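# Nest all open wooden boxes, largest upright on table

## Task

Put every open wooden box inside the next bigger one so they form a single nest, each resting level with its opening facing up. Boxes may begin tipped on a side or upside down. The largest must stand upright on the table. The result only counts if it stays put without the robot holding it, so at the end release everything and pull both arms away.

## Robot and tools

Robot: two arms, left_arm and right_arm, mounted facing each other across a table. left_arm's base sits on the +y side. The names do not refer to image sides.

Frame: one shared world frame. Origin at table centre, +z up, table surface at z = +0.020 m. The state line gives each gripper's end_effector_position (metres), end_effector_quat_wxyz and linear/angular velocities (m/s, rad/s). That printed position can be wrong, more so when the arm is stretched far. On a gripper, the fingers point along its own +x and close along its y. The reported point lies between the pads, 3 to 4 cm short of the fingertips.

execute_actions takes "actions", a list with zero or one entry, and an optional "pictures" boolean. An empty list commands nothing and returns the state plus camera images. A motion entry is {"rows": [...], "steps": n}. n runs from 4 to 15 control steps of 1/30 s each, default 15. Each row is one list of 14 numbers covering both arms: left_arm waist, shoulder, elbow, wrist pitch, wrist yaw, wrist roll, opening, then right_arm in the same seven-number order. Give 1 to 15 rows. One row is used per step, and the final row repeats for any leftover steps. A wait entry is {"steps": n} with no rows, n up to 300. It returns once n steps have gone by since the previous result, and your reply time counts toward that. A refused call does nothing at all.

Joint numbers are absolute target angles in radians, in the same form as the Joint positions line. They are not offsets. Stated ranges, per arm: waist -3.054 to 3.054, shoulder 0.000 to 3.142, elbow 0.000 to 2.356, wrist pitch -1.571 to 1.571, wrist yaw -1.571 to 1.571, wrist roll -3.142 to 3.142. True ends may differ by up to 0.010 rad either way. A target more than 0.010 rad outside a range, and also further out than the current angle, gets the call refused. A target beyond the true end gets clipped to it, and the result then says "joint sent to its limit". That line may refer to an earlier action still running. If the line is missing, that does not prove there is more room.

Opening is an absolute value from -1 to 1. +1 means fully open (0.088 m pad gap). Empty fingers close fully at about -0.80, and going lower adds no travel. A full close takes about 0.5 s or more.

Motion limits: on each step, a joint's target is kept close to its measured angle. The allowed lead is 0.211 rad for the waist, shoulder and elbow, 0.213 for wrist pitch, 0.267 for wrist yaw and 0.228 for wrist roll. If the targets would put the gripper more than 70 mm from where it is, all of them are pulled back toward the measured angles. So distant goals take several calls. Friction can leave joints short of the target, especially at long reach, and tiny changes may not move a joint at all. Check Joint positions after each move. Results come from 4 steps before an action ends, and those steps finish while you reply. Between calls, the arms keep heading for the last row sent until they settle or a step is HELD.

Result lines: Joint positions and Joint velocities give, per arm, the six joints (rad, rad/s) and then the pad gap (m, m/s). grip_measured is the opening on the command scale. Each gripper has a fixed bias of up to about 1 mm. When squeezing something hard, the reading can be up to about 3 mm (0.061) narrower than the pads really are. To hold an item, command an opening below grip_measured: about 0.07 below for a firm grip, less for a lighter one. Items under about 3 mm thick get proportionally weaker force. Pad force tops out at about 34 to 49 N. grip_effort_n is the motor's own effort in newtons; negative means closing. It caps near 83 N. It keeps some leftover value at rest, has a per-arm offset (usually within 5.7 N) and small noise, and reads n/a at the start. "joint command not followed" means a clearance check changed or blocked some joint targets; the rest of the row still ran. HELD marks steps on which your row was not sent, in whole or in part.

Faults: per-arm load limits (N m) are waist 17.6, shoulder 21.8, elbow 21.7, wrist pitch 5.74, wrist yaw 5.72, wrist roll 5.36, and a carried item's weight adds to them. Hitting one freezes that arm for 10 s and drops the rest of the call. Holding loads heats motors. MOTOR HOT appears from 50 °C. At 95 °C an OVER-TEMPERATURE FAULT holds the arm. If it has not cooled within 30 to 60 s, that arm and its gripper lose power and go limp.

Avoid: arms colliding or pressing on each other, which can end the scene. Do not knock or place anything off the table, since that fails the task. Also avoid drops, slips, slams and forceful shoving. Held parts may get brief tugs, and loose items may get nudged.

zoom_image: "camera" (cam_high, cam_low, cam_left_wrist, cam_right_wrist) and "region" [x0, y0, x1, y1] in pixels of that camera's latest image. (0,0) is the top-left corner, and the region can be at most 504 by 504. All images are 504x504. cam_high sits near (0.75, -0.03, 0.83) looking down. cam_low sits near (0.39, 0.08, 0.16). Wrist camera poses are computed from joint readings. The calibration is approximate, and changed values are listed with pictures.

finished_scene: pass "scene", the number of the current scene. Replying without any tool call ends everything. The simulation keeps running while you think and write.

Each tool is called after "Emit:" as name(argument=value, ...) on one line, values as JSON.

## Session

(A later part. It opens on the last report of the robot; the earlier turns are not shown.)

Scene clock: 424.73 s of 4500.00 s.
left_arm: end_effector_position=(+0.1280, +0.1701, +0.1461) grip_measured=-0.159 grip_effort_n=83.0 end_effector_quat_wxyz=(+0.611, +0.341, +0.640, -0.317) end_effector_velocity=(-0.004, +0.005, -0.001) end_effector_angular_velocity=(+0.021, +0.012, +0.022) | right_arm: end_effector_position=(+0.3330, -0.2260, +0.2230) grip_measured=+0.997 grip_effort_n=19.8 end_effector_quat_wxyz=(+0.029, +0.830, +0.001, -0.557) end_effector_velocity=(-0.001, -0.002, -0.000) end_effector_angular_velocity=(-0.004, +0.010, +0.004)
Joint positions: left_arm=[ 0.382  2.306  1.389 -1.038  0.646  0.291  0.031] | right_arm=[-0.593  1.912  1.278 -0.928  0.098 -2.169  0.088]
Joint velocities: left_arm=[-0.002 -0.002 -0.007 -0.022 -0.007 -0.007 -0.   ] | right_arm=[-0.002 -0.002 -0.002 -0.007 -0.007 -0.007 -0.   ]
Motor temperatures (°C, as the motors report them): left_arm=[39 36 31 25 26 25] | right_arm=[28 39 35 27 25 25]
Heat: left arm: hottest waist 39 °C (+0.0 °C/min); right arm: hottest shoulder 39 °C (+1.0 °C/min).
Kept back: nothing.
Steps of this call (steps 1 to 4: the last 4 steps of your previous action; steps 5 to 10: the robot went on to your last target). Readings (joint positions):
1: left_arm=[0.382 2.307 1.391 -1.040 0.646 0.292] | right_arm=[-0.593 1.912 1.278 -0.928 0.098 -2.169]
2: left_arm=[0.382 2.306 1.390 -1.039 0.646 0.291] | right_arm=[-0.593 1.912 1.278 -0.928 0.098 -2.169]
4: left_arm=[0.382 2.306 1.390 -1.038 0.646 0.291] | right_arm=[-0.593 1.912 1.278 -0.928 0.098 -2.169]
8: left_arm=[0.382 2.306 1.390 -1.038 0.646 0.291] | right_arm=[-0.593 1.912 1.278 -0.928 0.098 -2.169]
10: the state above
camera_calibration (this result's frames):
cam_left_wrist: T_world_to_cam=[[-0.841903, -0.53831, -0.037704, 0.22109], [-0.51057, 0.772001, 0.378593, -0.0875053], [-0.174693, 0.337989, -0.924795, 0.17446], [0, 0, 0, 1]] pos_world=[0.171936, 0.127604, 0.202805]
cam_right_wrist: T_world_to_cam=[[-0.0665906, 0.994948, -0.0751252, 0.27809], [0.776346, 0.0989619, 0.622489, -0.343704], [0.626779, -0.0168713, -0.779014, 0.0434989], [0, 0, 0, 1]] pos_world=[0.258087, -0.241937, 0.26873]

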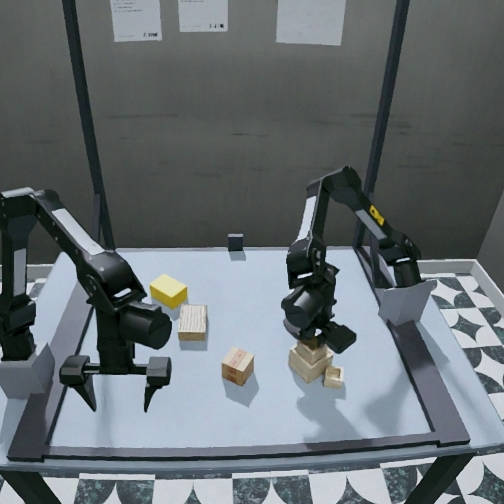

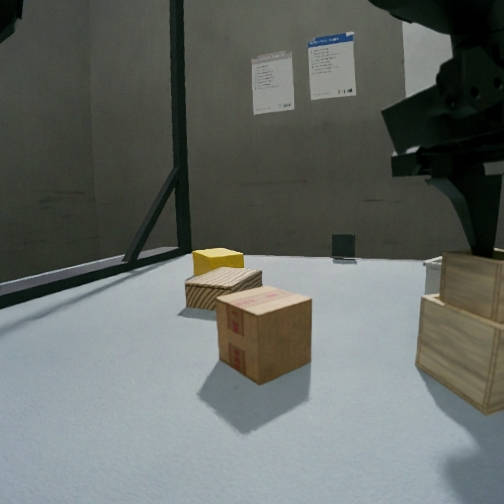

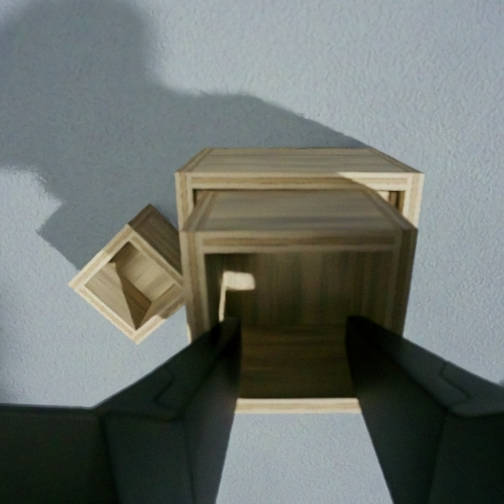

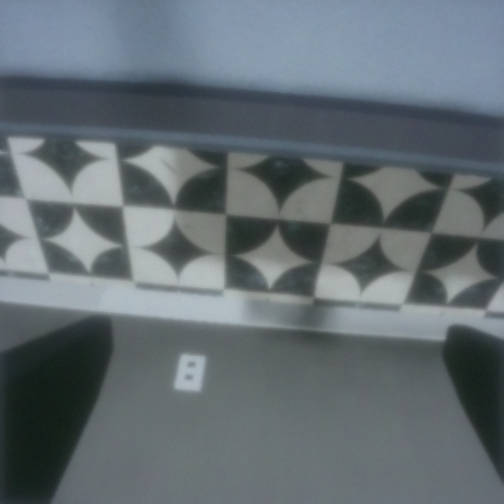

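Emit:
execute_actions(actions=[{"rows":[[0.39,2.275,1.37,-1.052,0.645,0.29,0.0,-0.593,1.912,1.278,-0.928,0.098,-2.169,1]],"steps":12}])

Emit:
execute_actions(actions=[{"steps":10}], pictures=true)

Scene clock: 425.47 s of 4500.00 s.
left_arm: end_effector_position=(+0.1242, +0.1722, +0.1483) grip_measured=-0.159 grip_effort_n=83.0 end_effector_quat_wxyz=(+0.611, +0.339, +0.642, -0.316) end_effector_velocity=(-0.008, +0.009, +0.002) end_effector_angular_velocity=(+0.022, +0.019, +0.024) | right_arm: end_effector_position=(+0.3330, -0.2260, +0.2230) grip_measured=+0.997 grip_effort_n=19.3 end_effector_quat_wxyz=(+0.029, +0.830, +0.001, -0.557) end_effector_velocity=(-0.003, -0.006, -0.002) end_effector_angular_velocity=(-0.020, +0.021, -0.001)
Joint positions: left_arm=[ 0.384  2.292  1.377 -1.046  0.646  0.29   0.031] | right_arm=[-0.593  1.912  1.278 -0.928  0.098 -2.169  0.088]
Joint velocities: left_arm=[ 0.007 -0.017 -0.022 -0.037 -0.007  0.007  0.   ] | right_arm=[-0.002 -0.002 -0.007 -0.022 -0.007 -0.007  0.   ]
Motor temperatures (°C, as the motors report them): left_arm=[39 36 31 25 26 25] | right_arm=[28 39 35 27 25 25]
Heat: left arm: hottest waist 39 °C (+0.0 °C/min); right arm: hottest shoulder 39 °C (+1.0 °C/min).
Steps of this call (steps 1 to 14: the robot went on to your last target; steps 15 to 22: the first 8 steps of this action). Readings (joint positions):
15: left_arm=[0.382 2.303 1.388 -1.037 0.646 0.290] | right_arm=[-0.593 1.912 1.278 -0.928 0.098 -2.169]
16: left_arm=[0.382 2.299 1.386 -1.036 0.646 0.290] | right_arm=[-0.593 1.912 1.278 -0.928 0.098 -2.169]
18: left_arm=[0.383 2.296 1.382 -1.038 0.646 0.290] | right_arm=[-0.593 1.912 1.278 -0.928 0.098 -2.169]
22: the state above

Scene clock: 425.80 s of 4500.00 s.
left_arm: end_effector_position=(+0.1233, +0.1729, +0.1485) grip_measured=-0.159 grip_effort_n=83.0 end_effector_quat_wxyz=(+0.610, +0.339, +0.644, -0.315) end_effector_velocity=(-0.002, +0.001, +0.001) end_effector_angular_velocity=(+0.008, -0.002, -0.008) | right_arm: end_effector_position=(+0.3330, -0.2260, +0.2230) grip_measured=+0.997 grip_effort_n=19.3 end_effector_quat_wxyz=(+0.029, +0.830, +0.001, -0.557) end_effector_velocity=(-0.003, -0.004, -0.001) end_effector_angular_velocity=(-0.016, +0.018, +0.000)
Joint positions: left_arm=[ 0.384  2.29   1.376 -1.05   0.646  0.29   0.031] | right_arm=[-0.593  1.912  1.278 -0.928  0.098 -2.169  0.088]
Joint velocities: left_arm=[-0.002 -0.007 -0.002 -0.007 -0.007  0.007 -0.   ] | right_arm=[-0.002 -0.002 -0.002 -0.022 -0.007 -0.007  0.   ]
Motor temperatures (°C, as the motors report them): left_arm=[39 36 31 25 26 25] | right_arm=[28 39 35 27 25 25]
Heat: left arm: hottest waist 39 °C (+0.0 °C/min); right arm: hottest shoulder 39 °C (+1.0 °C/min).
Kept back: nothing.
Steps of this call (steps 1 to 4: the last 4 steps of your previous action; steps 5 to 10: the robot went on to your last target). Readings (joint positions):
1: left_arm=[0.384 2.291 1.377 -1.047 0.646 0.290] | right_arm=[-0.593 1.912 1.278 -0.928 0.098 -2.169]
2: left_arm=[0.384 2.291 1.377 -1.048 0.646 0.290] | right_arm=[-0.593 1.912 1.278 -0.928 0.098 -2.169]
4: left_arm=[0.384 2.290 1.376 -1.049 0.646 0.290] | right_arm=[-0.593 1.912 1.278 -0.928 0.098 -2.169]
8: left_arm=[0.384 2.290 1.376 -1.050 0.646 0.290] | right_arm=[-0.593 1.912 1.278 -0.928 0.098 -2.169]
10: the state above
camera_calibration (this result's frames):
cam_left_wrist: T_world_to_cam=[[-0.83747, -0.545397, -0.0344457, 0.218972], [-0.514981, 0.766533, 0.383694, -0.0921942], [-0.182862, 0.339071, -0.922817, 0.175464], [0, 0, 0, 1]] pos_world=[0.16799, 0.130602, 0.204838]
cam_right_wrist: T_world_to_cam=[[-0.0665906, 0.994948, -0.0751252, 0.27809], [0.776346, 0.0989619, 0.622489, -0.343704], [0.626779, -0.0168713, -0.779014, 0.0434989], [0, 0, 0, 1]] pos_world=[0.258087, -0.241937, 0.26873]

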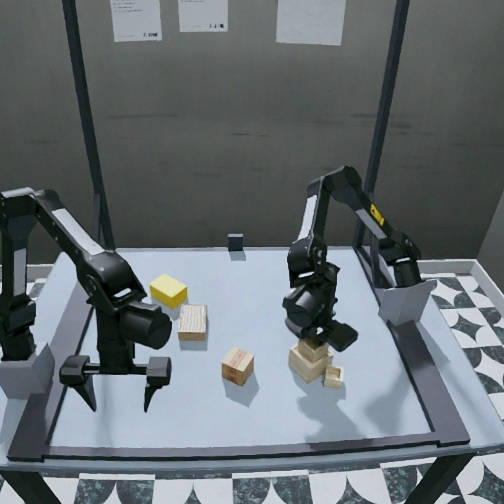

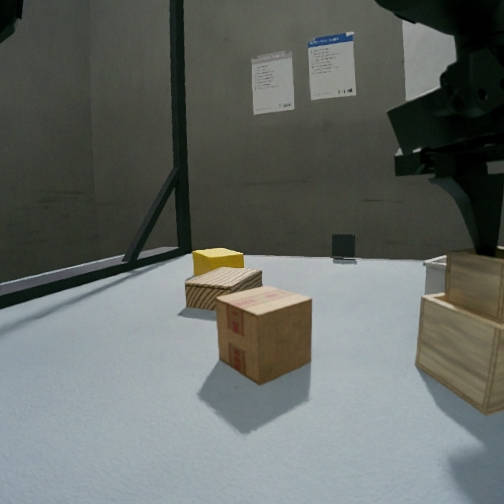

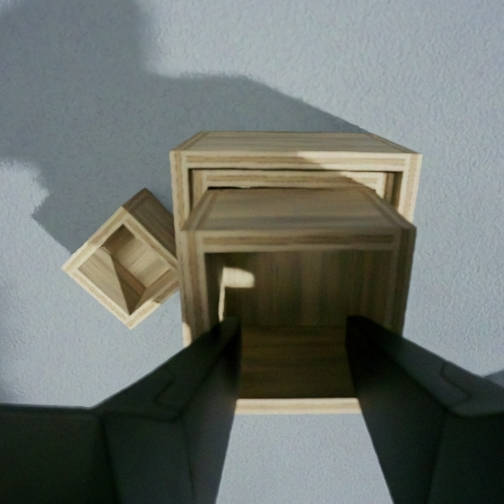

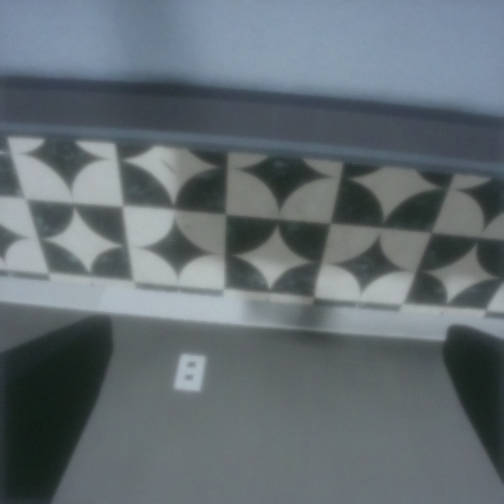

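Emit:
zoom_image(camera="cam_left_wrist", region=[160, 130, 440, 270])

Region (160, 130, 440, 270) of cam_left_wrist's 504x504 image, scaled by 1.800, with more detail than that image has.

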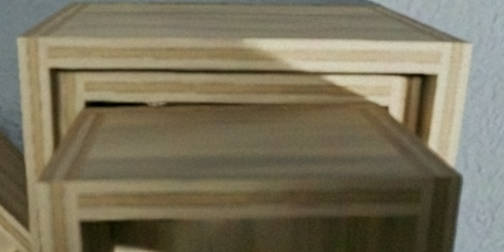

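Emit:
execute_actions(actions=[{"rows":[[0.36,2.33,1.38,-1.015,0.645,0.275,0.0,-0.593,1.912,1.278,-0.928,0.098,-2.169,1]],"steps":15}])

Emit:
execute_actions(actions=[{"steps":10}], pictures=true)

Scene clock: 428.23 s of 4500.00 s.
left_arm: end_effector_position=(+0.1272, +0.1687, +0.1441) grip_measured=-0.159 grip_effort_n=83.0 end_effector_quat_wxyz=(+0.613, +0.340, +0.638, -0.319) end_effector_velocity=(-0.004, +0.004, -0.013) end_effector_angular_velocity=(+0.042, +0.023, +0.010) | right_arm: end_effector_position=(+0.3330, -0.2260, +0.2230) grip_measured=+0.997 grip_effort_n=19.3 end_effector_quat_wxyz=(+0.029, +0.830, +0.001, -0.557) end_effector_velocity=(-0.001, -0.002, -0.000) end_effector_angular_velocity=(-0.004, +0.010, +0.004)
Joint positions: left_arm=[ 0.376  2.302  1.381 -1.022  0.651  0.28   0.031] | right_arm=[-0.593  1.912  1.278 -0.928  0.098 -2.169  0.088]
Joint velocities: left_arm=[-0.027  0.027 -0.002 -0.007 -0.007 -0.007 -0.   ] | right_arm=[-0.002 -0.002 -0.002 -0.007 -0.007 -0.007 -0.   ]
Motor temperatures (°C, as the motors report them): left_arm=[39 36 31 25 26 25] | right_arm=[28 39 35 27 25 25]
Heat: left arm: hottest waist 39 °C (+1.0 °C/min); right arm: hottest shoulder 39 °C (+0.0 °C/min).
Steps of this call (steps 1 to 15: the robot went on to your last target; steps 16 to 62: nothing new was sent; steps 63 to 73: the first 11 steps of this action). Readings (joint positions):
63: left_arm=[0.384 2.290 1.375 -1.049 0.646 0.290] | right_arm=[-0.593 1.912 1.278 -0.928 0.098 -2.169]
64: left_arm=[0.382 2.292 1.375 -1.044 0.646 0.288] | right_arm=[-0.593 1.912 1.278 -0.928 0.098 -2.169]
66: left_arm=[0.379 2.296 1.376 -1.036 0.646 0.285] | right_arm=[-0.593 1.912 1.278 -0.928 0.098 -2.169]
70: left_arm=[0.379 2.299 1.379 -1.026 0.650 0.282] | right_arm=[-0.593 1.912 1.278 -0.928 0.098 -2.169]
73: the state above

Scene clock: 428.57 s of 4500.00 s.
left_arm: end_effector_position=(+0.1273, +0.1688, +0.1428) grip_measured=-0.159 grip_effort_n=83.0 end_effector_quat_wxyz=(+0.612, +0.341, +0.639, -0.319) end_effector_velocity=(-0.003, +0.002, +0.001) end_effector_angular_velocity=(+0.016, +0.006, +0.016) | right_arm: end_effector_position=(+0.3330, -0.2260, +0.2230) grip_measured=+0.997 grip_effort_n=19.3 end_effector_quat_wxyz=(+0.029, +0.830, +0.001, -0.557) end_effector_velocity=(+0.002, +0.000, +0.001) end_effector_angular_velocity=(+0.015, +0.002, -0.011)
Joint positions: left_arm=[ 0.374  2.305  1.381 -1.02   0.651  0.28   0.031] | right_arm=[-0.593  1.912  1.278 -0.928  0.098 -2.169  0.088]
Joint velocities: left_arm=[-0.002 -0.002  0.002 -0.022 -0.007 -0.007 -0.   ] | right_arm=[-0.007 -0.002 -0.002  0.007 -0.007  0.007 -0.   ]
Motor temperatures (°C, as the motors report them): left_arm=[39 36 31 25 26 25] | right_arm=[28 39 35 27 25 25]
Heat: left arm: hottest waist 39 °C (+1.0 °C/min); right arm: hottest shoulder 39 °C (+0.0 °C/min).
Kept back: nothing.
Steps of this call (steps 1 to 4: the last 4 steps of your previous action; steps 5 to 10: the robot went on to your last target). Readings (joint positions):
1: left_arm=[0.375 2.304 1.381 -1.021 0.651 0.280] | right_arm=[-0.593 1.912 1.278 -0.928 0.098 -2.169]
2: left_arm=[0.374 2.305 1.381 -1.021 0.651 0.280] | right_arm=[-0.593 1.912 1.278 -0.928 0.098 -2.169]
4: left_arm=[0.374 2.305 1.381 -1.021 0.651 0.280] | right_arm=[-0.593 1.912 1.278 -0.928 0.098 -2.169]
8: left_arm=[0.374 2.305 1.381 -1.020 0.651 0.280] | right_arm=[-0.593 1.912 1.278 -0.928 0.098 -2.169]
10: the state above
camera_calibration (this result's frames):
cam_left_wrist: T_world_to_cam=[[-0.842396, -0.537605, -0.036729, 0.219498], [-0.510217, 0.77384, 0.375302, -0.0854951], [-0.173342, 0.334893, -0.926175, 0.172228], [0, 0, 0, 1]] pos_world=[0.171138, 0.126485, 0.199662]
cam_right_wrist: T_world_to_cam=[[-0.0665906, 0.994948, -0.0751252, 0.27809], [0.776346, 0.0989619, 0.622489, -0.343704], [0.626779, -0.0168713, -0.779014, 0.0434989], [0, 0, 0, 1]] pos_world=[0.258087, -0.241937, 0.26873]

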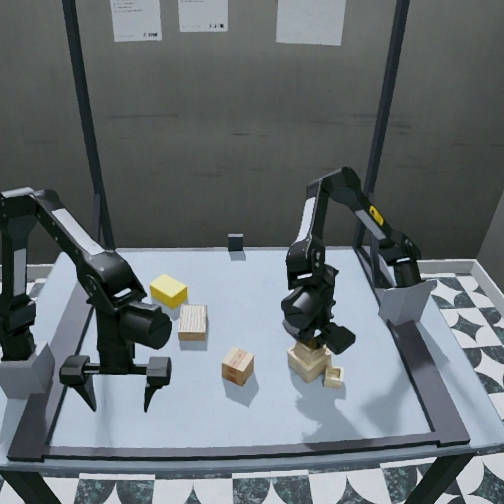

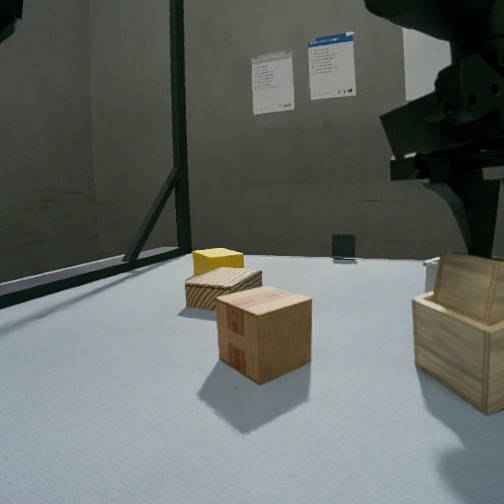

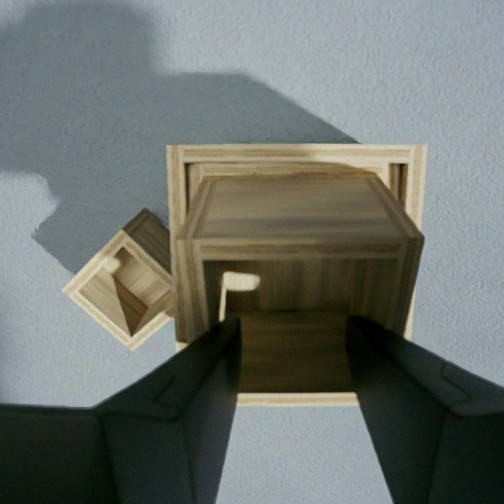

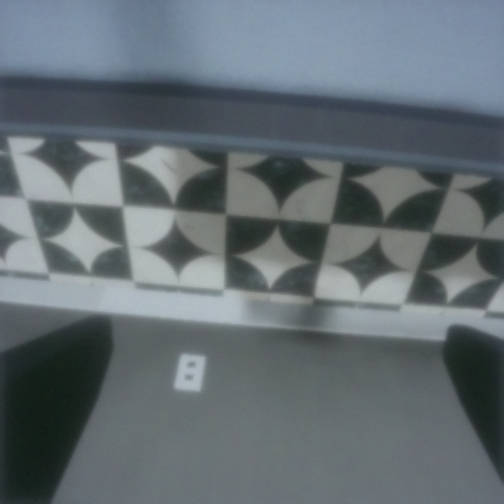

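Emit:
execute_actions(actions=[{"rows":[[0.392,2.262,1.342,-1.03,0.645,0.285,0.0,-0.593,1.912,1.278,-0.928,0.098,-2.169,1]],"steps":15}])

Emit:
execute_actions(actions=[{"steps":10}], pictures=true)

Scene clock: 429.23 s of 4500.00 s.
left_arm: end_effector_position=(+0.1222, +0.1760, +0.1461) grip_measured=-0.159 grip_effort_n=83.0 end_effector_quat_wxyz=(+0.612, +0.336, +0.643, -0.314) end_effector_velocity=(-0.003, +0.005, +0.006) end_effector_angular_velocity=(-0.000, -0.006, +0.018) | right_arm: end_effector_position=(+0.3330, -0.2260, +0.2230) grip_measured=+0.997 grip_effort_n=19.8 end_effector_quat_wxyz=(+0.029, +0.830, +0.001, -0.557) end_effector_velocity=(-0.003, -0.002, -0.002) end_effector_angular_velocity=(-0.010, +0.013, +0.007)
Joint positions: left_arm=[ 0.384  2.28   1.349 -1.028  0.649  0.281  0.031] | right_arm=[-0.593  1.912  1.278 -0.928  0.098 -2.169  0.088]
Joint velocities: left_arm=[ 0.012 -0.027 -0.022 -0.007 -0.007 -0.007 -0.   ] | right_arm=[ 0.002 -0.002 -0.007 -0.007 -0.007 -0.007 -0.   ]
Motor temperatures (°C, as the motors report them): left_arm=[39 36 31 25 26 25] | right_arm=[28 39 35 27 25 25]
Heat: left arm: hottest waist 39 °C (+1.0 °C/min); right arm: hottest shoulder 39 °C (+0.0 °C/min).
Steps of this call (steps 1 to 9: the robot went on to your last target; steps 10 to 20: the first 11 steps of this action). Readings (joint positions):
10: left_arm=[0.374 2.304 1.379 -1.020 0.651 0.280] | right_arm=[-0.593 1.912 1.278 -0.928 0.098 -2.169]
11: left_arm=[0.376 2.299 1.375 -1.019 0.651 0.280] | right_arm=[-0.593 1.912 1.278 -0.928 0.098 -2.169]
13: left_arm=[0.380 2.289 1.364 -1.025 0.651 0.280] | right_arm=[-0.593 1.912 1.278 -0.928 0.098 -2.169]
17: left_arm=[0.383 2.284 1.352 -1.026 0.650 0.281] | right_arm=[-0.593 1.912 1.278 -0.928 0.098 -2.169]
20: the state above

Scene clock: 429.57 s of 4500.00 s.
left_arm: end_effector_position=(+0.1219, +0.1760, +0.1470) grip_measured=-0.159 grip_effort_n=83.0 end_effector_quat_wxyz=(+0.613, +0.335, +0.643, -0.314) end_effector_velocity=(-0.000, +0.002, +0.001) end_effector_angular_velocity=(+0.008, -0.000, -0.001) | right_arm: end_effector_position=(+0.3330, -0.2260, +0.2230) grip_measured=+0.997 grip_effort_n=19.8 end_effector_quat_wxyz=(+0.029, +0.830, +0.001, -0.557) end_effector_velocity=(-0.003, -0.001, -0.001) end_effector_angular_velocity=(-0.006, +0.010, +0.009)
Joint positions: left_arm=[ 0.386  2.277  1.347 -1.028  0.649  0.282  0.031] | right_arm=[-0.593  1.912  1.278 -0.928  0.098 -2.169  0.088]
Joint velocities: left_arm=[ 0.002 -0.002 -0.002 -0.007 -0.007  0.007 -0.   ] | right_arm=[ 0.002 -0.002 -0.002 -0.007 -0.007 -0.007  0.   ]
Motor temperatures (°C, as the motors report them): left_arm=[39 36 31 25 26 25] | right_arm=[28 39 35 27 25 25]
Heat: left arm: hottest waist 39 °C (+1.0 °C/min); right arm: hottest shoulder 39 °C (+0.0 °C/min).
Kept back: nothing.
Steps of this call (steps 1 to 4: the last 4 steps of your previous action; steps 5 to 10: the robot went on to your last target). Readings (joint positions):
1: left_arm=[0.385 2.280 1.348 -1.028 0.649 0.282] | right_arm=[-0.593 1.912 1.278 -0.928 0.098 -2.169]
2: left_arm=[0.385 2.279 1.348 -1.028 0.649 0.282] | right_arm=[-0.593 1.912 1.278 -0.928 0.098 -2.169]
4: left_arm=[0.386 2.278 1.348 -1.028 0.649 0.282] | right_arm=[-0.593 1.912 1.278 -0.928 0.098 -2.169]
8: left_arm=[0.386 2.277 1.347 -1.028 0.649 0.282] | right_arm=[-0.593 1.912 1.278 -0.928 0.098 -2.169]
10: the state above
camera_calibration (this result's frames):
cam_left_wrist: T_world_to_cam=[[-0.83429, -0.550282, -0.0339158, 0.219868], [-0.520495, 0.765859, 0.377551, -0.0930769], [-0.181785, 0.33264, -0.925367, 0.174068], [0, 0, 0, 1]] pos_world=[0.166631, 0.134372, 0.203675]
cam_right_wrist: T_world_to_cam=[[-0.0665906, 0.994948, -0.0751252, 0.27809], [0.776346, 0.0989619, 0.622489, -0.343704], [0.626779, -0.0168713, -0.779014, 0.0434989], [0, 0, 0, 1]] pos_world=[0.258087, -0.241937, 0.26873]

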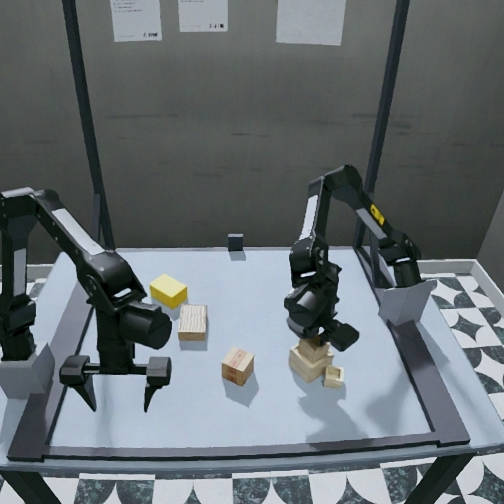

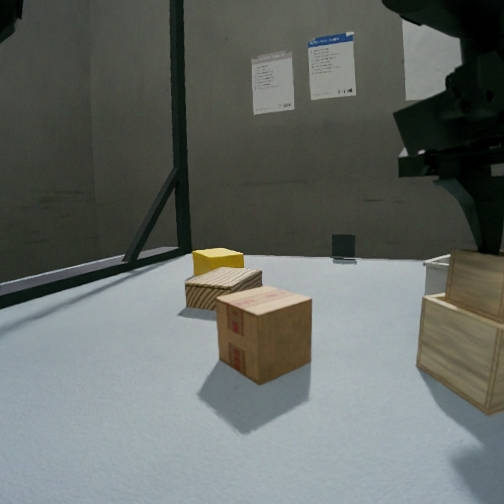

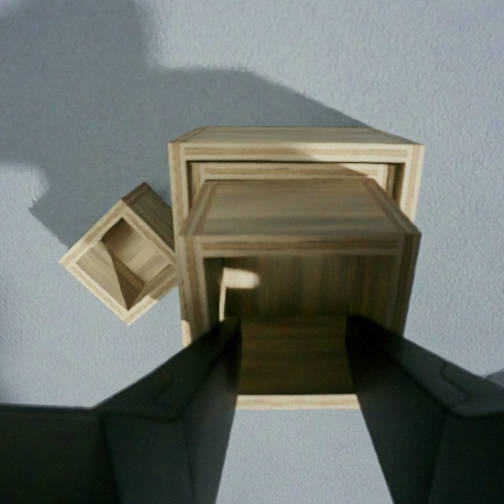

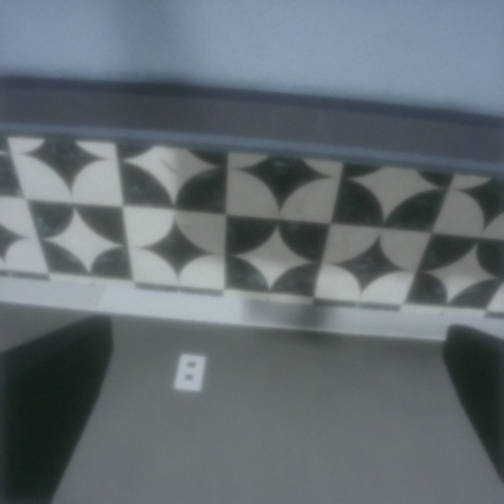

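Emit:
execute_actions(actions=[{"rows":[[0.386,2.262,1.325,-1.03,0.645,0.285,0.0,-0.593,1.912,1.278,-0.928,0.098,-2.169,1]],"steps":8},{"rows":[]}])


Emit:
execute_actions(actions=[{"rows":[[0.386,2.262,1.325,-1.03,0.645,0.285,0.0,-0.593,1.912,1.278,-0.928,0.098,-2.169,1]],"steps":10}])

Emit:
execute_actions(actions=[{"rows":[[0.365,2.31,1.325,-1.00,0.645,0.27,0.0,-0.593,1.912,1.278,-0.928,0.098,-2.169,1]],"steps":15}])

Emit:
execute_actions(actions=[{"steps":10}], pictures=true)

Scene clock: 429.97 s of 4500.00 s.
left_arm: end_effector_position=(+0.1202, +0.1795, +0.1451) grip_measured=-0.159 grip_effort_n=83.0 end_effector_quat_wxyz=(+0.611, +0.334, +0.647, -0.311) end_effector_velocity=(-0.008, +0.012, -0.005) end_effector_angular_velocity=(+0.034, +0.026, +0.037) | right_arm: end_effector_position=(+0.3330, -0.2260, +0.2230) grip_measured=+0.997 grip_effort_n=19.3 end_effector_quat_wxyz=(+0.029, +0.830, +0.001, -0.557) end_effector_velocity=(-0.003, -0.001, -0.001) end_effector_angular_velocity=(+0.003, +0.023, +0.006)
Joint positions: left_arm=[ 0.386  2.275  1.334 -1.029  0.649  0.282  0.031] | right_arm=[-0.593  1.912  1.278 -0.928  0.098 -2.169  0.088]
Joint velocities: left_arm=[-0.002 -0.007 -0.037 -0.022 -0.007 -0.007 -0.   ] | right_arm=[-0.002 -0.002 -0.002 -0.007 -0.022 -0.007 -0.   ]
Motor temperatures (°C, as the motors report them): left_arm=[39 36 31 25 26 25] | right_arm=[28 39 35 27 25 25]
Heat: left arm: hottest waist 39 °C (+1.0 °C/min); right arm: hottest shoulder 39 °C (+0.0 °C/min).
Steps of this call (steps 1 to 6: the robot went on to your last target; steps 7 to 12: the first 6 steps of this action). Readings (joint positions):
7: left_arm=[0.386 2.277 1.346 -1.028 0.649 0.282] | right_arm=[-0.593 1.912 1.278 -0.928 0.098 -2.169]
8: left_arm=[0.386 2.276 1.343 -1.028 0.649 0.282] | right_arm=[-0.593 1.912 1.278 -0.928 0.098 -2.169]
10: left_arm=[0.386 2.275 1.337 -1.029 0.649 0.282] | right_arm=[-0.593 1.912 1.278 -0.928 0.098 -2.169]
12: the state above

Scene clock: 430.47 s of 4500.00 s.
left_arm: end_effector_position=(+0.1212, +0.1792, +0.1341) grip_measured=-0.159 grip_effort_n=83.0 end_effector_quat_wxyz=(+0.606, +0.340, +0.649, -0.310) end_effector_velocity=(-0.001, +0.003, -0.001) end_effector_angular_velocity=(+0.014, +0.002, +0.027) | right_arm: end_effector_position=(+0.3330, -0.2260, +0.2230) grip_measured=+0.997 grip_effort_n=18.8 end_effector_quat_wxyz=(+0.029, +0.830, +0.001, -0.557) end_effector_velocity=(-0.004, -0.004, -0.003) end_effector_angular_velocity=(-0.019, +0.033, +0.015)
Joint positions: left_arm=[ 0.365  2.297  1.331 -1.003  0.649  0.274  0.031] | right_arm=[-0.593  1.912  1.278 -0.928  0.098 -2.169  0.088]
Joint velocities: left_arm=[-0.002  0.002 -0.002 -0.007 -0.007 -0.022 -0.   ] | right_arm=[-0.002  0.002 -0.002 -0.022 -0.022 -0.022 -0.   ]
Motor temperatures (°C, as the motors report them): left_arm=[39 36 31 25 26 25] | right_arm=[28 39 35 27 25 25]
Heat: left arm: hottest waist 39 °C (+1.0 °C/min); right arm: hottest shoulder 39 °C (+0.0 °C/min).
Steps of this call (steps 1 to 4: the last 4 steps of your previous action; steps 5 to 15: the first 11 steps of this action). Readings (joint positions):
5: left_arm=[0.386 2.275 1.332 -1.027 0.649 0.282] | right_arm=[-0.593 1.912 1.278 -0.928 0.098 -2.169]
6: left_arm=[0.383 2.277 1.332 -1.022 0.649 0.282] | right_arm=[-0.593 1.912 1.278 -0.928 0.098 -2.169]
8: left_arm=[0.375 2.283 1.332 -1.012 0.649 0.279] | right_arm=[-0.593 1.912 1.278 -0.928 0.098 -2.169]
12: left_arm=[0.365 2.296 1.331 -1.004 0.649 0.275] | right_arm=[-0.593 1.912 1.278 -0.928 0.098 -2.169]
15: the state above

Scene clock: 430.80 s of 4500.00 s.
left_arm: end_effector_position=(+0.1213, +0.1792, +0.1336) grip_measured=-0.159 grip_effort_n=83.0 end_effector_quat_wxyz=(+0.606, +0.340, +0.649, -0.310) end_effector_velocity=(-0.000, -0.001, -0.001) end_effector_angular_velocity=(+0.007, -0.008, -0.003) | right_arm: end_effector_position=(+0.3330, -0.2260, +0.2230) grip_measured=+0.997 grip_effort_n=19.3 end_effector_quat_wxyz=(+0.029, +0.830, +0.001, -0.557) end_effector_velocity=(-0.004, -0.004, +0.002) end_effector_angular_velocity=(-0.008, +0.013, +0.003)
Joint positions: left_arm=[ 0.364  2.299  1.331 -1.001  0.649  0.274  0.031] | right_arm=[-0.593  1.912  1.278 -0.928  0.098 -2.169  0.088]
Joint velocities: left_arm=[-0.007 -0.002 -0.002  0.007 -0.007 -0.007 -0.   ] | right_arm=[-0.002 -0.012 -0.002 -0.022 -0.007 -0.007 -0.   ]
Motor temperatures (°C, as the motors report them): left_arm=[39 36 31 25 26 25] | right_arm=[28 39 35 27 25 25]
Heat: left arm: hottest waist 39 °C (+1.0 °C/min); right arm: hottest shoulder 39 °C (+0.0 °C/min).
Kept back: nothing.
Steps of this call (steps 1 to 4: the last 4 steps of your previous action; steps 5 to 10: the robot went on to your last target). Readings (joint positions):
1: left_arm=[0.365 2.298 1.331 -1.003 0.649 0.274] | right_arm=[-0.593 1.912 1.278 -0.928 0.098 -2.169]
2: left_arm=[0.365 2.298 1.331 -1.002 0.649 0.274] | right_arm=[-0.593 1.912 1.278 -0.928 0.098 -2.169]
4: left_arm=[0.365 2.298 1.331 -1.002 0.649 0.274] | right_arm=[-0.593 1.912 1.278 -0.928 0.098 -2.169]
8: left_arm=[0.364 2.299 1.331 -1.002 0.649 0.274] | right_arm=[-0.593 1.912 1.278 -0.928 0.098 -2.169]
10: the state above
camera_calibration (this result's frames):
cam_left_wrist: T_world_to_cam=[[-0.834917, -0.549247, -0.0352183, 0.220702], [-0.515676, 0.758314, 0.398796, -0.0927822], [-0.192331, 0.351123, -0.916363, 0.157322], [0, 0, 0, 1]] pos_world=[0.16668, 0.136339, 0.188938]
cam_right_wrist: T_world_to_cam=[[-0.0665906, 0.994948, -0.0751252, 0.27809], [0.776346, 0.0989619, 0.622489, -0.343704], [0.626779, -0.0168713, -0.779014, 0.0434989], [0, 0, 0, 1]] pos_world=[0.258087, -0.241937, 0.26873]

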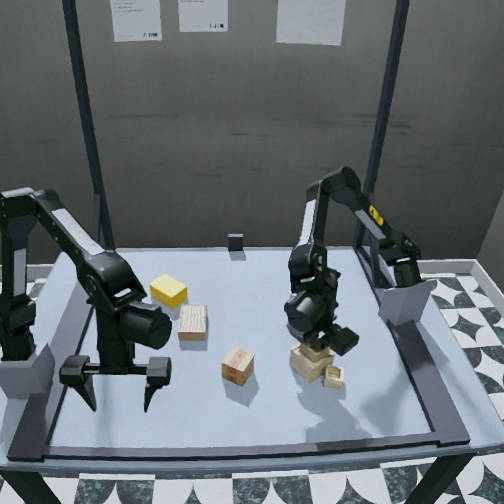

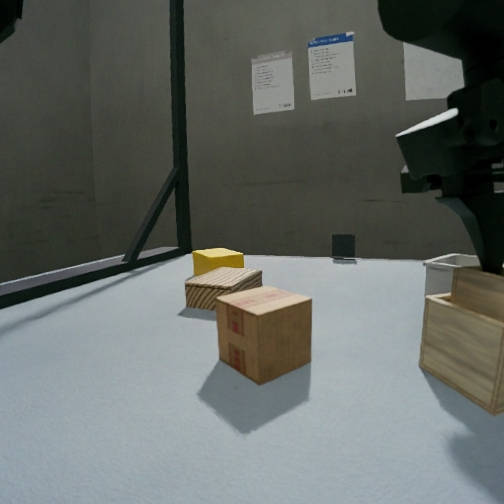

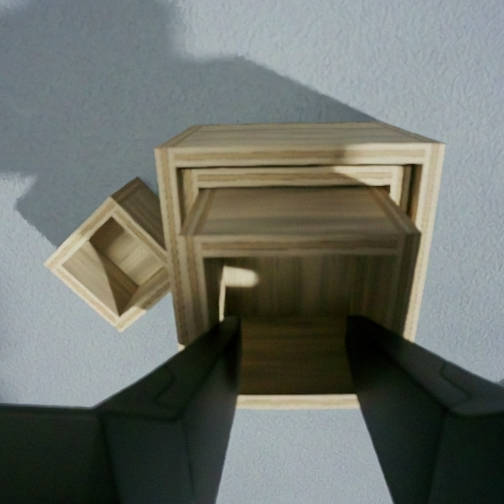

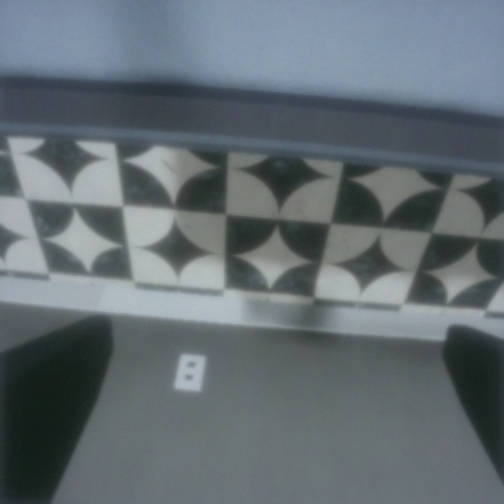

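Emit:
execute_actions(actions=[{"rows":[[0.33,2.345,1.325,-0.935,0.645,0.24,0.0,-0.593,1.912,1.278,-0.928,0.098,-2.169,1]],"steps":15}])

Emit:
execute_actions(actions=[{"steps":10}], pictures=true)

Scene clock: 431.27 s of 4500.00 s.
left_arm: end_effector_position=(+0.1254, +0.1753, +0.1158) grip_measured=-0.159 grip_effort_n=83.0 end_effector_quat_wxyz=(+0.604, +0.348, +0.647, -0.309) end_effector_velocity=(+0.001, -0.000, -0.000) end_effector_angular_velocity=(+0.004, -0.010, +0.015) | right_arm: end_effector_position=(+0.3330, -0.2260, +0.2230) grip_measured=+0.997 grip_effort_n=20.2 end_effector_quat_wxyz=(+0.029, +0.830, +0.001, -0.557) end_effector_velocity=(-0.001, -0.002, +0.002) end_effector_angular_velocity=(-0.009, -0.005, +0.007)
Joint positions: left_arm=[ 0.328  2.334  1.329 -0.942  0.649  0.245  0.031] | right_arm=[-0.593  1.912  1.278 -0.928  0.098 -2.169  0.088]
Joint velocities: left_arm=[-0.002 -0.002 -0.002  0.007 -0.007 -0.022 -0.   ] | right_arm=[ 0.002 -0.007 -0.002 -0.007  0.007 -0.007 -0.   ]
Motor temperatures (°C, as the motors report them): left_arm=[39 36 31 25 26 25] | right_arm=[28 39 35 27 25 25]
Heat: left arm: hottest waist 39 °C (+1.0 °C/min); right arm: hottest shoulder 39 °C (+0.0 °C/min).
Steps of this call (steps 1 to 3: the robot went on to your last target; steps 4 to 14: the first 11 steps of this action). Readings (joint positions):
4: left_arm=[0.363 2.302 1.331 -0.997 0.649 0.270] | right_arm=[-0.593 1.912 1.278 -0.928 0.098 -2.169]
5: left_arm=[0.359 2.306 1.330 -0.984 0.649 0.263] | right_arm=[-0.593 1.912 1.278 -0.928 0.098 -2.169]
7: left_arm=[0.346 2.318 1.330 -0.960 0.649 0.255] | right_arm=[-0.593 1.912 1.278 -0.928 0.098 -2.169]
11: left_arm=[0.329 2.333 1.329 -0.945 0.649 0.247] | right_arm=[-0.593 1.912 1.278 -0.928 0.098 -2.169]
14: the state above

Scene clock: 431.60 s of 4500.00 s.
left_arm: end_effector_position=(+0.1257, +0.1751, +0.1157) grip_measured=-0.159 grip_effort_n=83.0 end_effector_quat_wxyz=(+0.605, +0.348, +0.646, -0.309) end_effector_velocity=(-0.001, +0.002, -0.000) end_effector_angular_velocity=(+0.011, -0.001, +0.010) | right_arm: end_effector_position=(+0.3330, -0.2260, +0.2230) grip_measured=+0.997 grip_effort_n=19.3 end_effector_quat_wxyz=(+0.029, +0.830, +0.001, -0.557) end_effector_velocity=(+0.000, +0.001, +0.000) end_effector_angular_velocity=(+0.002, +0.003, +0.021)
Joint positions: left_arm=[ 0.328  2.334  1.329 -0.939  0.649  0.243  0.031] | right_arm=[-0.593  1.912  1.278 -0.928  0.098 -2.169  0.088]
Joint velocities: left_arm=[-0.002 -0.002 -0.002 -0.007 -0.007 -0.007  0.   ] | right_arm=[-0.002 -0.002 -0.002  0.007 -0.007 -0.022 -0.   ]
Motor temperatures (°C, as the motors report them): left_arm=[39 36 31 25 26 25] | right_arm=[28 39 35 27 25 25]
Heat: left arm: hottest waist 39 °C (+1.0 °C/min); right arm: hottest shoulder 39 °C (+0.0 °C/min).
Kept back: nothing.
Steps of this call (steps 1 to 4: the last 4 steps of your previous action; steps 5 to 10: the robot went on to your last target). Readings (joint positions):
1: left_arm=[0.328 2.334 1.329 -0.941 0.649 0.244] | right_arm=[-0.593 1.912 1.278 -0.928 0.098 -2.169]
2: left_arm=[0.328 2.334 1.329 -0.940 0.649 0.244] | right_arm=[-0.593 1.912 1.278 -0.928 0.098 -2.169]
4: left_arm=[0.328 2.334 1.329 -0.940 0.649 0.243] | right_arm=[-0.593 1.912 1.278 -0.928 0.098 -2.169]
8: left_arm=[0.328 2.334 1.329 -0.939 0.649 0.243] | right_arm=[-0.593 1.912 1.278 -0.928 0.098 -2.169]
10: the state above
camera_calibration (this result's frames):
cam_left_wrist: T_world_to_cam=[[-0.841035, -0.538919, -0.0471858, 0.221835], [-0.509776, 0.760307, 0.402568, -0.0818461], [-0.181076, 0.362628, -0.914173, 0.139465], [0, 0, 0, 1]] pos_world=[0.170102, 0.131205, 0.170911]
cam_right_wrist: T_world_to_cam=[[-0.0665906, 0.994948, -0.0751252, 0.27809], [0.776346, 0.0989619, 0.622489, -0.343704], [0.626779, -0.0168713, -0.779014, 0.0434989], [0, 0, 0, 1]] pos_world=[0.258087, -0.241937, 0.26873]

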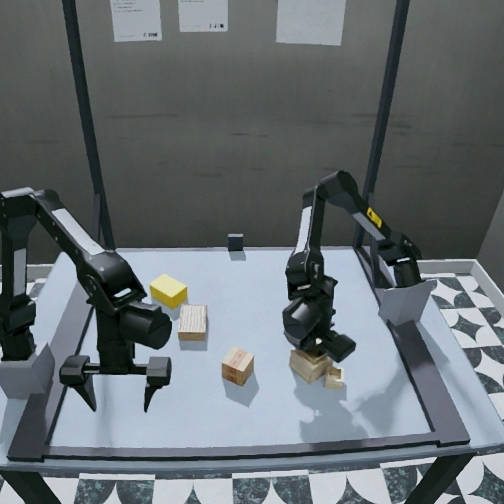

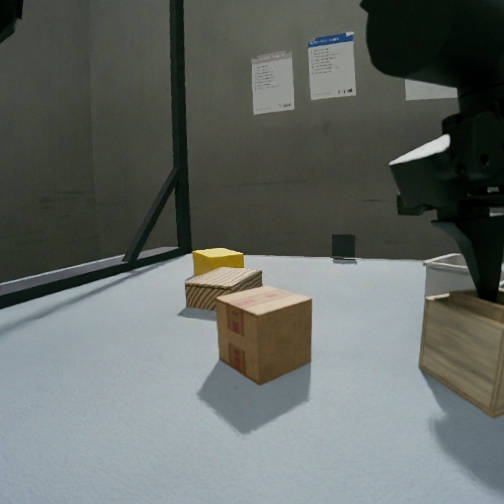

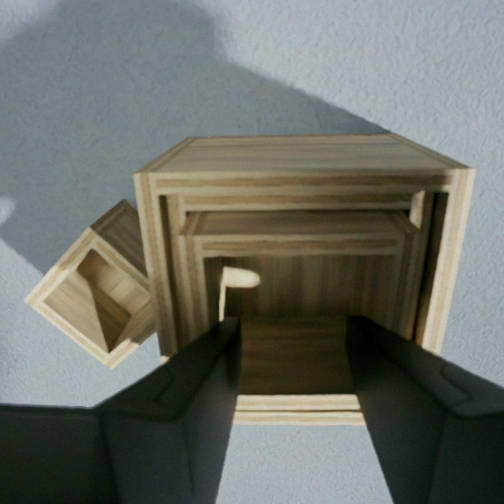

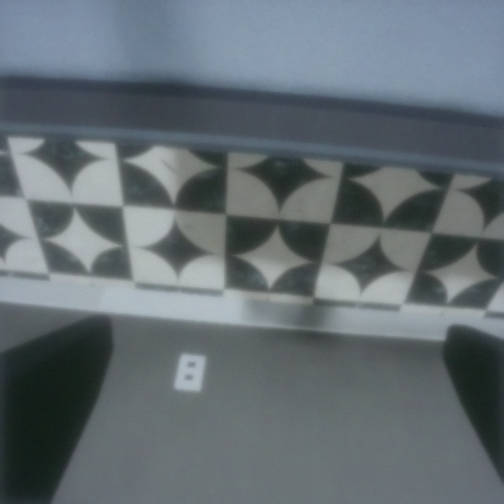

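Emit:
execute_actions(actions=[{"rows":[[0.322,2.36,1.325,-0.915,0.645,0.24,0.0,-0.593,1.912,1.278,-0.928,0.098,-2.169,1]],"steps":12}])

Emit:
execute_actions(actions=[{"rows":[[0.322,2.36,1.325,-0.915,0.645,0.24,-0.3,-0.593,1.912,1.278,-0.928,0.098,-2.169,1],[0.322,2.36,1.325,-0.915,0.645,0.24,-0.3,-0.593,1.912,1.278,-0.928,0.098,-2.169,1],[0.322,2.36,1.325,-0.915,0.645,0.24,-0.3,-0.593,1.912,1.278,-0.928,0.098,-2.169,1],[0.322,2.36,1.325,-0.915,0.645,0.24,-0.5,-0.593,1.912,1.278,-0.928,0.098,-2.169,1],[0.322,2.36,1.325,-0.915,0.645,0.24,-0.5,-0.593,1.912,1.278,-0.928,0.098,-2.169,1],[0.322,2.36,1.325,-0.915,0.645,0.24,-0.5,-0.593,1.912,1.278,-0.928,0.098,-2.169,1],[0.322,2.36,1.325,-0.915,0.645,0.24,-0.85,-0.593,1.912,1.278,-0.928,0.098,-2.169,1]],"steps":15}], pictures=true)

Scene clock: 432.07 s of 4500.00 s.
left_arm: end_effector_position=(+0.1281, +0.1746, +0.1105) grip_measured=-0.159 grip_effort_n=83.0 end_effector_quat_wxyz=(+0.604, +0.351, +0.644, -0.311) end_effector_velocity=(-0.002, +0.000, -0.006) end_effector_angular_velocity=(+0.007, +0.010, +0.018) | right_arm: end_effector_position=(+0.3330, -0.2260, +0.2230) grip_measured=+0.997 grip_effort_n=19.3 end_effector_quat_wxyz=(+0.029, +0.830, +0.001, -0.557) end_effector_velocity=(-0.001, -0.001, +0.001) end_effector_angular_velocity=(-0.009, -0.005, +0.007)
Joint positions: left_arm=[ 0.321  2.347  1.329 -0.92   0.649  0.243  0.031] | right_arm=[-0.593  1.912  1.278 -0.928  0.098 -2.169  0.088]
Joint velocities: left_arm=[-0.012  0.012 -0.002  0.007  0.007 -0.022 -0.   ] | right_arm=[ 0.002 -0.002  0.002 -0.007  0.007 -0.007  0.   ]
Motor temperatures (°C, as the motors report them): left_arm=[39 36 31 25 26 25] | right_arm=[28 39 35 27 25 25]
Heat: left arm: hottest waist 39 °C (+1.0 °C/min); right arm: hottest shoulder 39 °C (+0.0 °C/min).
Steps of this call (steps 1 to 6: the robot went on to your last target; steps 7 to 14: the first 8 steps of this action). Readings (joint positions):
7: left_arm=[0.328 2.336 1.329 -0.938 0.649 0.243] | right_arm=[-0.593 1.912 1.278 -0.928 0.098 -2.169]
8: left_arm=[0.328 2.337 1.329 -0.933 0.649 0.243] | right_arm=[-0.593 1.912 1.278 -0.928 0.098 -2.169]
10: left_arm=[0.324 2.342 1.329 -0.924 0.649 0.243] | right_arm=[-0.593 1.912 1.278 -0.928 0.098 -2.169]
14: the state above

Scene clock: 432.57 s of 4500.00 s.
left_arm: end_effector_position=(+0.1286, +0.1745, +0.1099) grip_measured=-0.701 grip_effort_n=-18.4 end_effector_quat_wxyz=(+0.604, +0.352, +0.644, -0.311) end_effector_velocity=(-0.001, +0.004, +0.000) end_effector_angular_velocity=(+0.011, +0.001, +0.016) | right_arm: end_effector_position=(+0.3330, -0.2260, +0.2230) grip_measured=+0.997 grip_effort_n=19.3 end_effector_quat_wxyz=(+0.029, +0.830, +0.001, -0.557) end_effector_velocity=(-0.001, -0.005, +0.001) end_effector_angular_velocity=(-0.025, +0.003, +0.013)
Joint positions: left_arm=[ 0.321  2.349  1.329 -0.917  0.649  0.243  0.005] | right_arm=[-0.593  1.912  1.278 -0.928  0.098 -2.169  0.088]
Joint velocities: left_arm=[ 0.002 -0.002 -0.007 -0.007 -0.007 -0.007 -0.057] | right_arm=[-0.002 -0.007 -0.002 -0.022  0.007 -0.022  0.   ]
Motor temperatures (°C, as the motors report them): left_arm=[39 36 31 25 26 25] | right_arm=[28 39 35 27 25 25]
Heat: left arm: hottest waist 39 °C (+1.0 °C/min); right arm: hottest shoulder 39 °C (+0.0 °C/min).
Steps of this call (steps 1 to 4: the last 4 steps of your previous action; steps 5 to 15: the first 11 steps of this action). Readings (joint positions):
5: left_arm=[0.321 2.348 1.329 -0.919 0.649 0.243] | right_arm=[-0.593 1.912 1.278 -0.928 0.098 -2.169]
6: left_arm=[0.321 2.349 1.329 -0.919 0.649 0.243] | right_arm=[-0.593 1.912 1.278 -0.928 0.098 -2.169]
8: left_arm=[0.321 2.349 1.329 -0.918 0.649 0.243] | right_arm=[-0.593 1.912 1.278 -0.928 0.098 -2.169]
12: left_arm=[0.321 2.349 1.329 -0.917 0.649 0.243] | right_arm=[-0.593 1.912 1.278 -0.928 0.098 -2.169]
15: the state above
camera_calibration (this result's frames):
cam_left_wrist: T_world_to_cam=[[-0.846334, -0.530343, -0.049541, 0.223099], [-0.503015, 0.765187, 0.401826, -0.0792519], [-0.175198, 0.364999, -0.914375, 0.133777], [0, 0, 0, 1]] pos_world=[0.172389, 0.130133, 0.165221]
cam_right_wrist: T_world_to_cam=[[-0.0665906, 0.994948, -0.0751252, 0.27809], [0.776346, 0.0989619, 0.622489, -0.343704], [0.626779, -0.0168713, -0.779014, 0.0434989], [0, 0, 0, 1]] pos_world=[0.258087, -0.241937, 0.26873]

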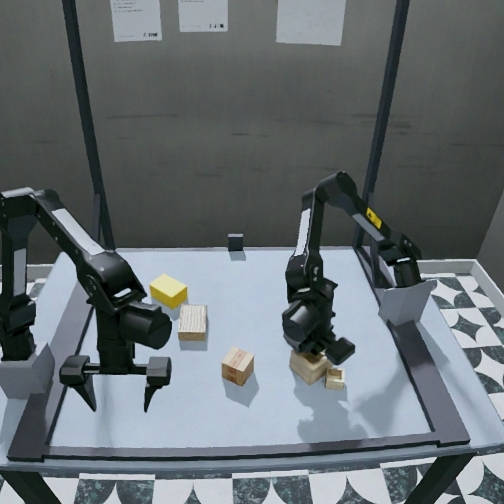

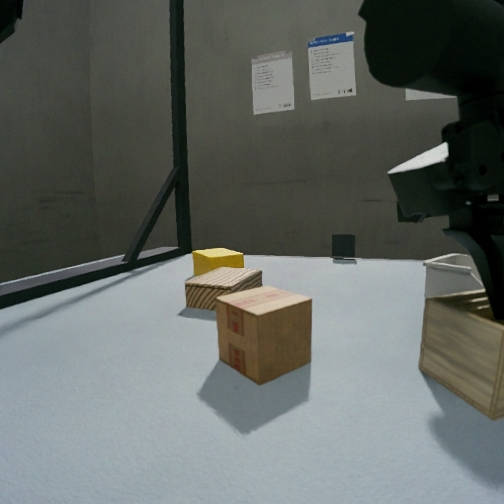

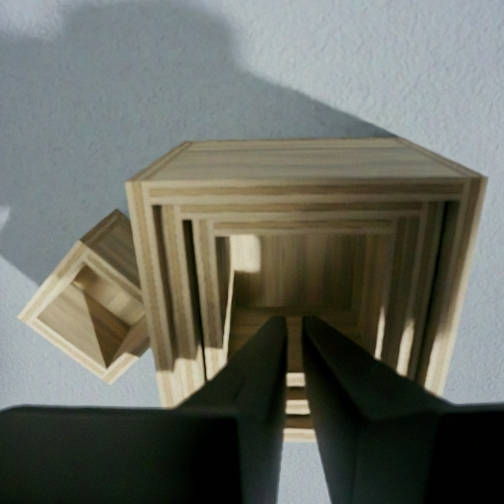

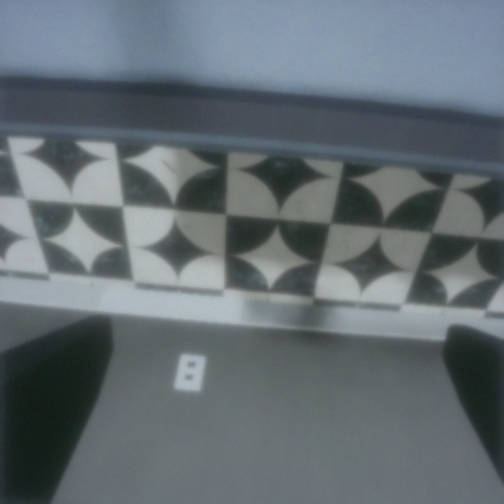

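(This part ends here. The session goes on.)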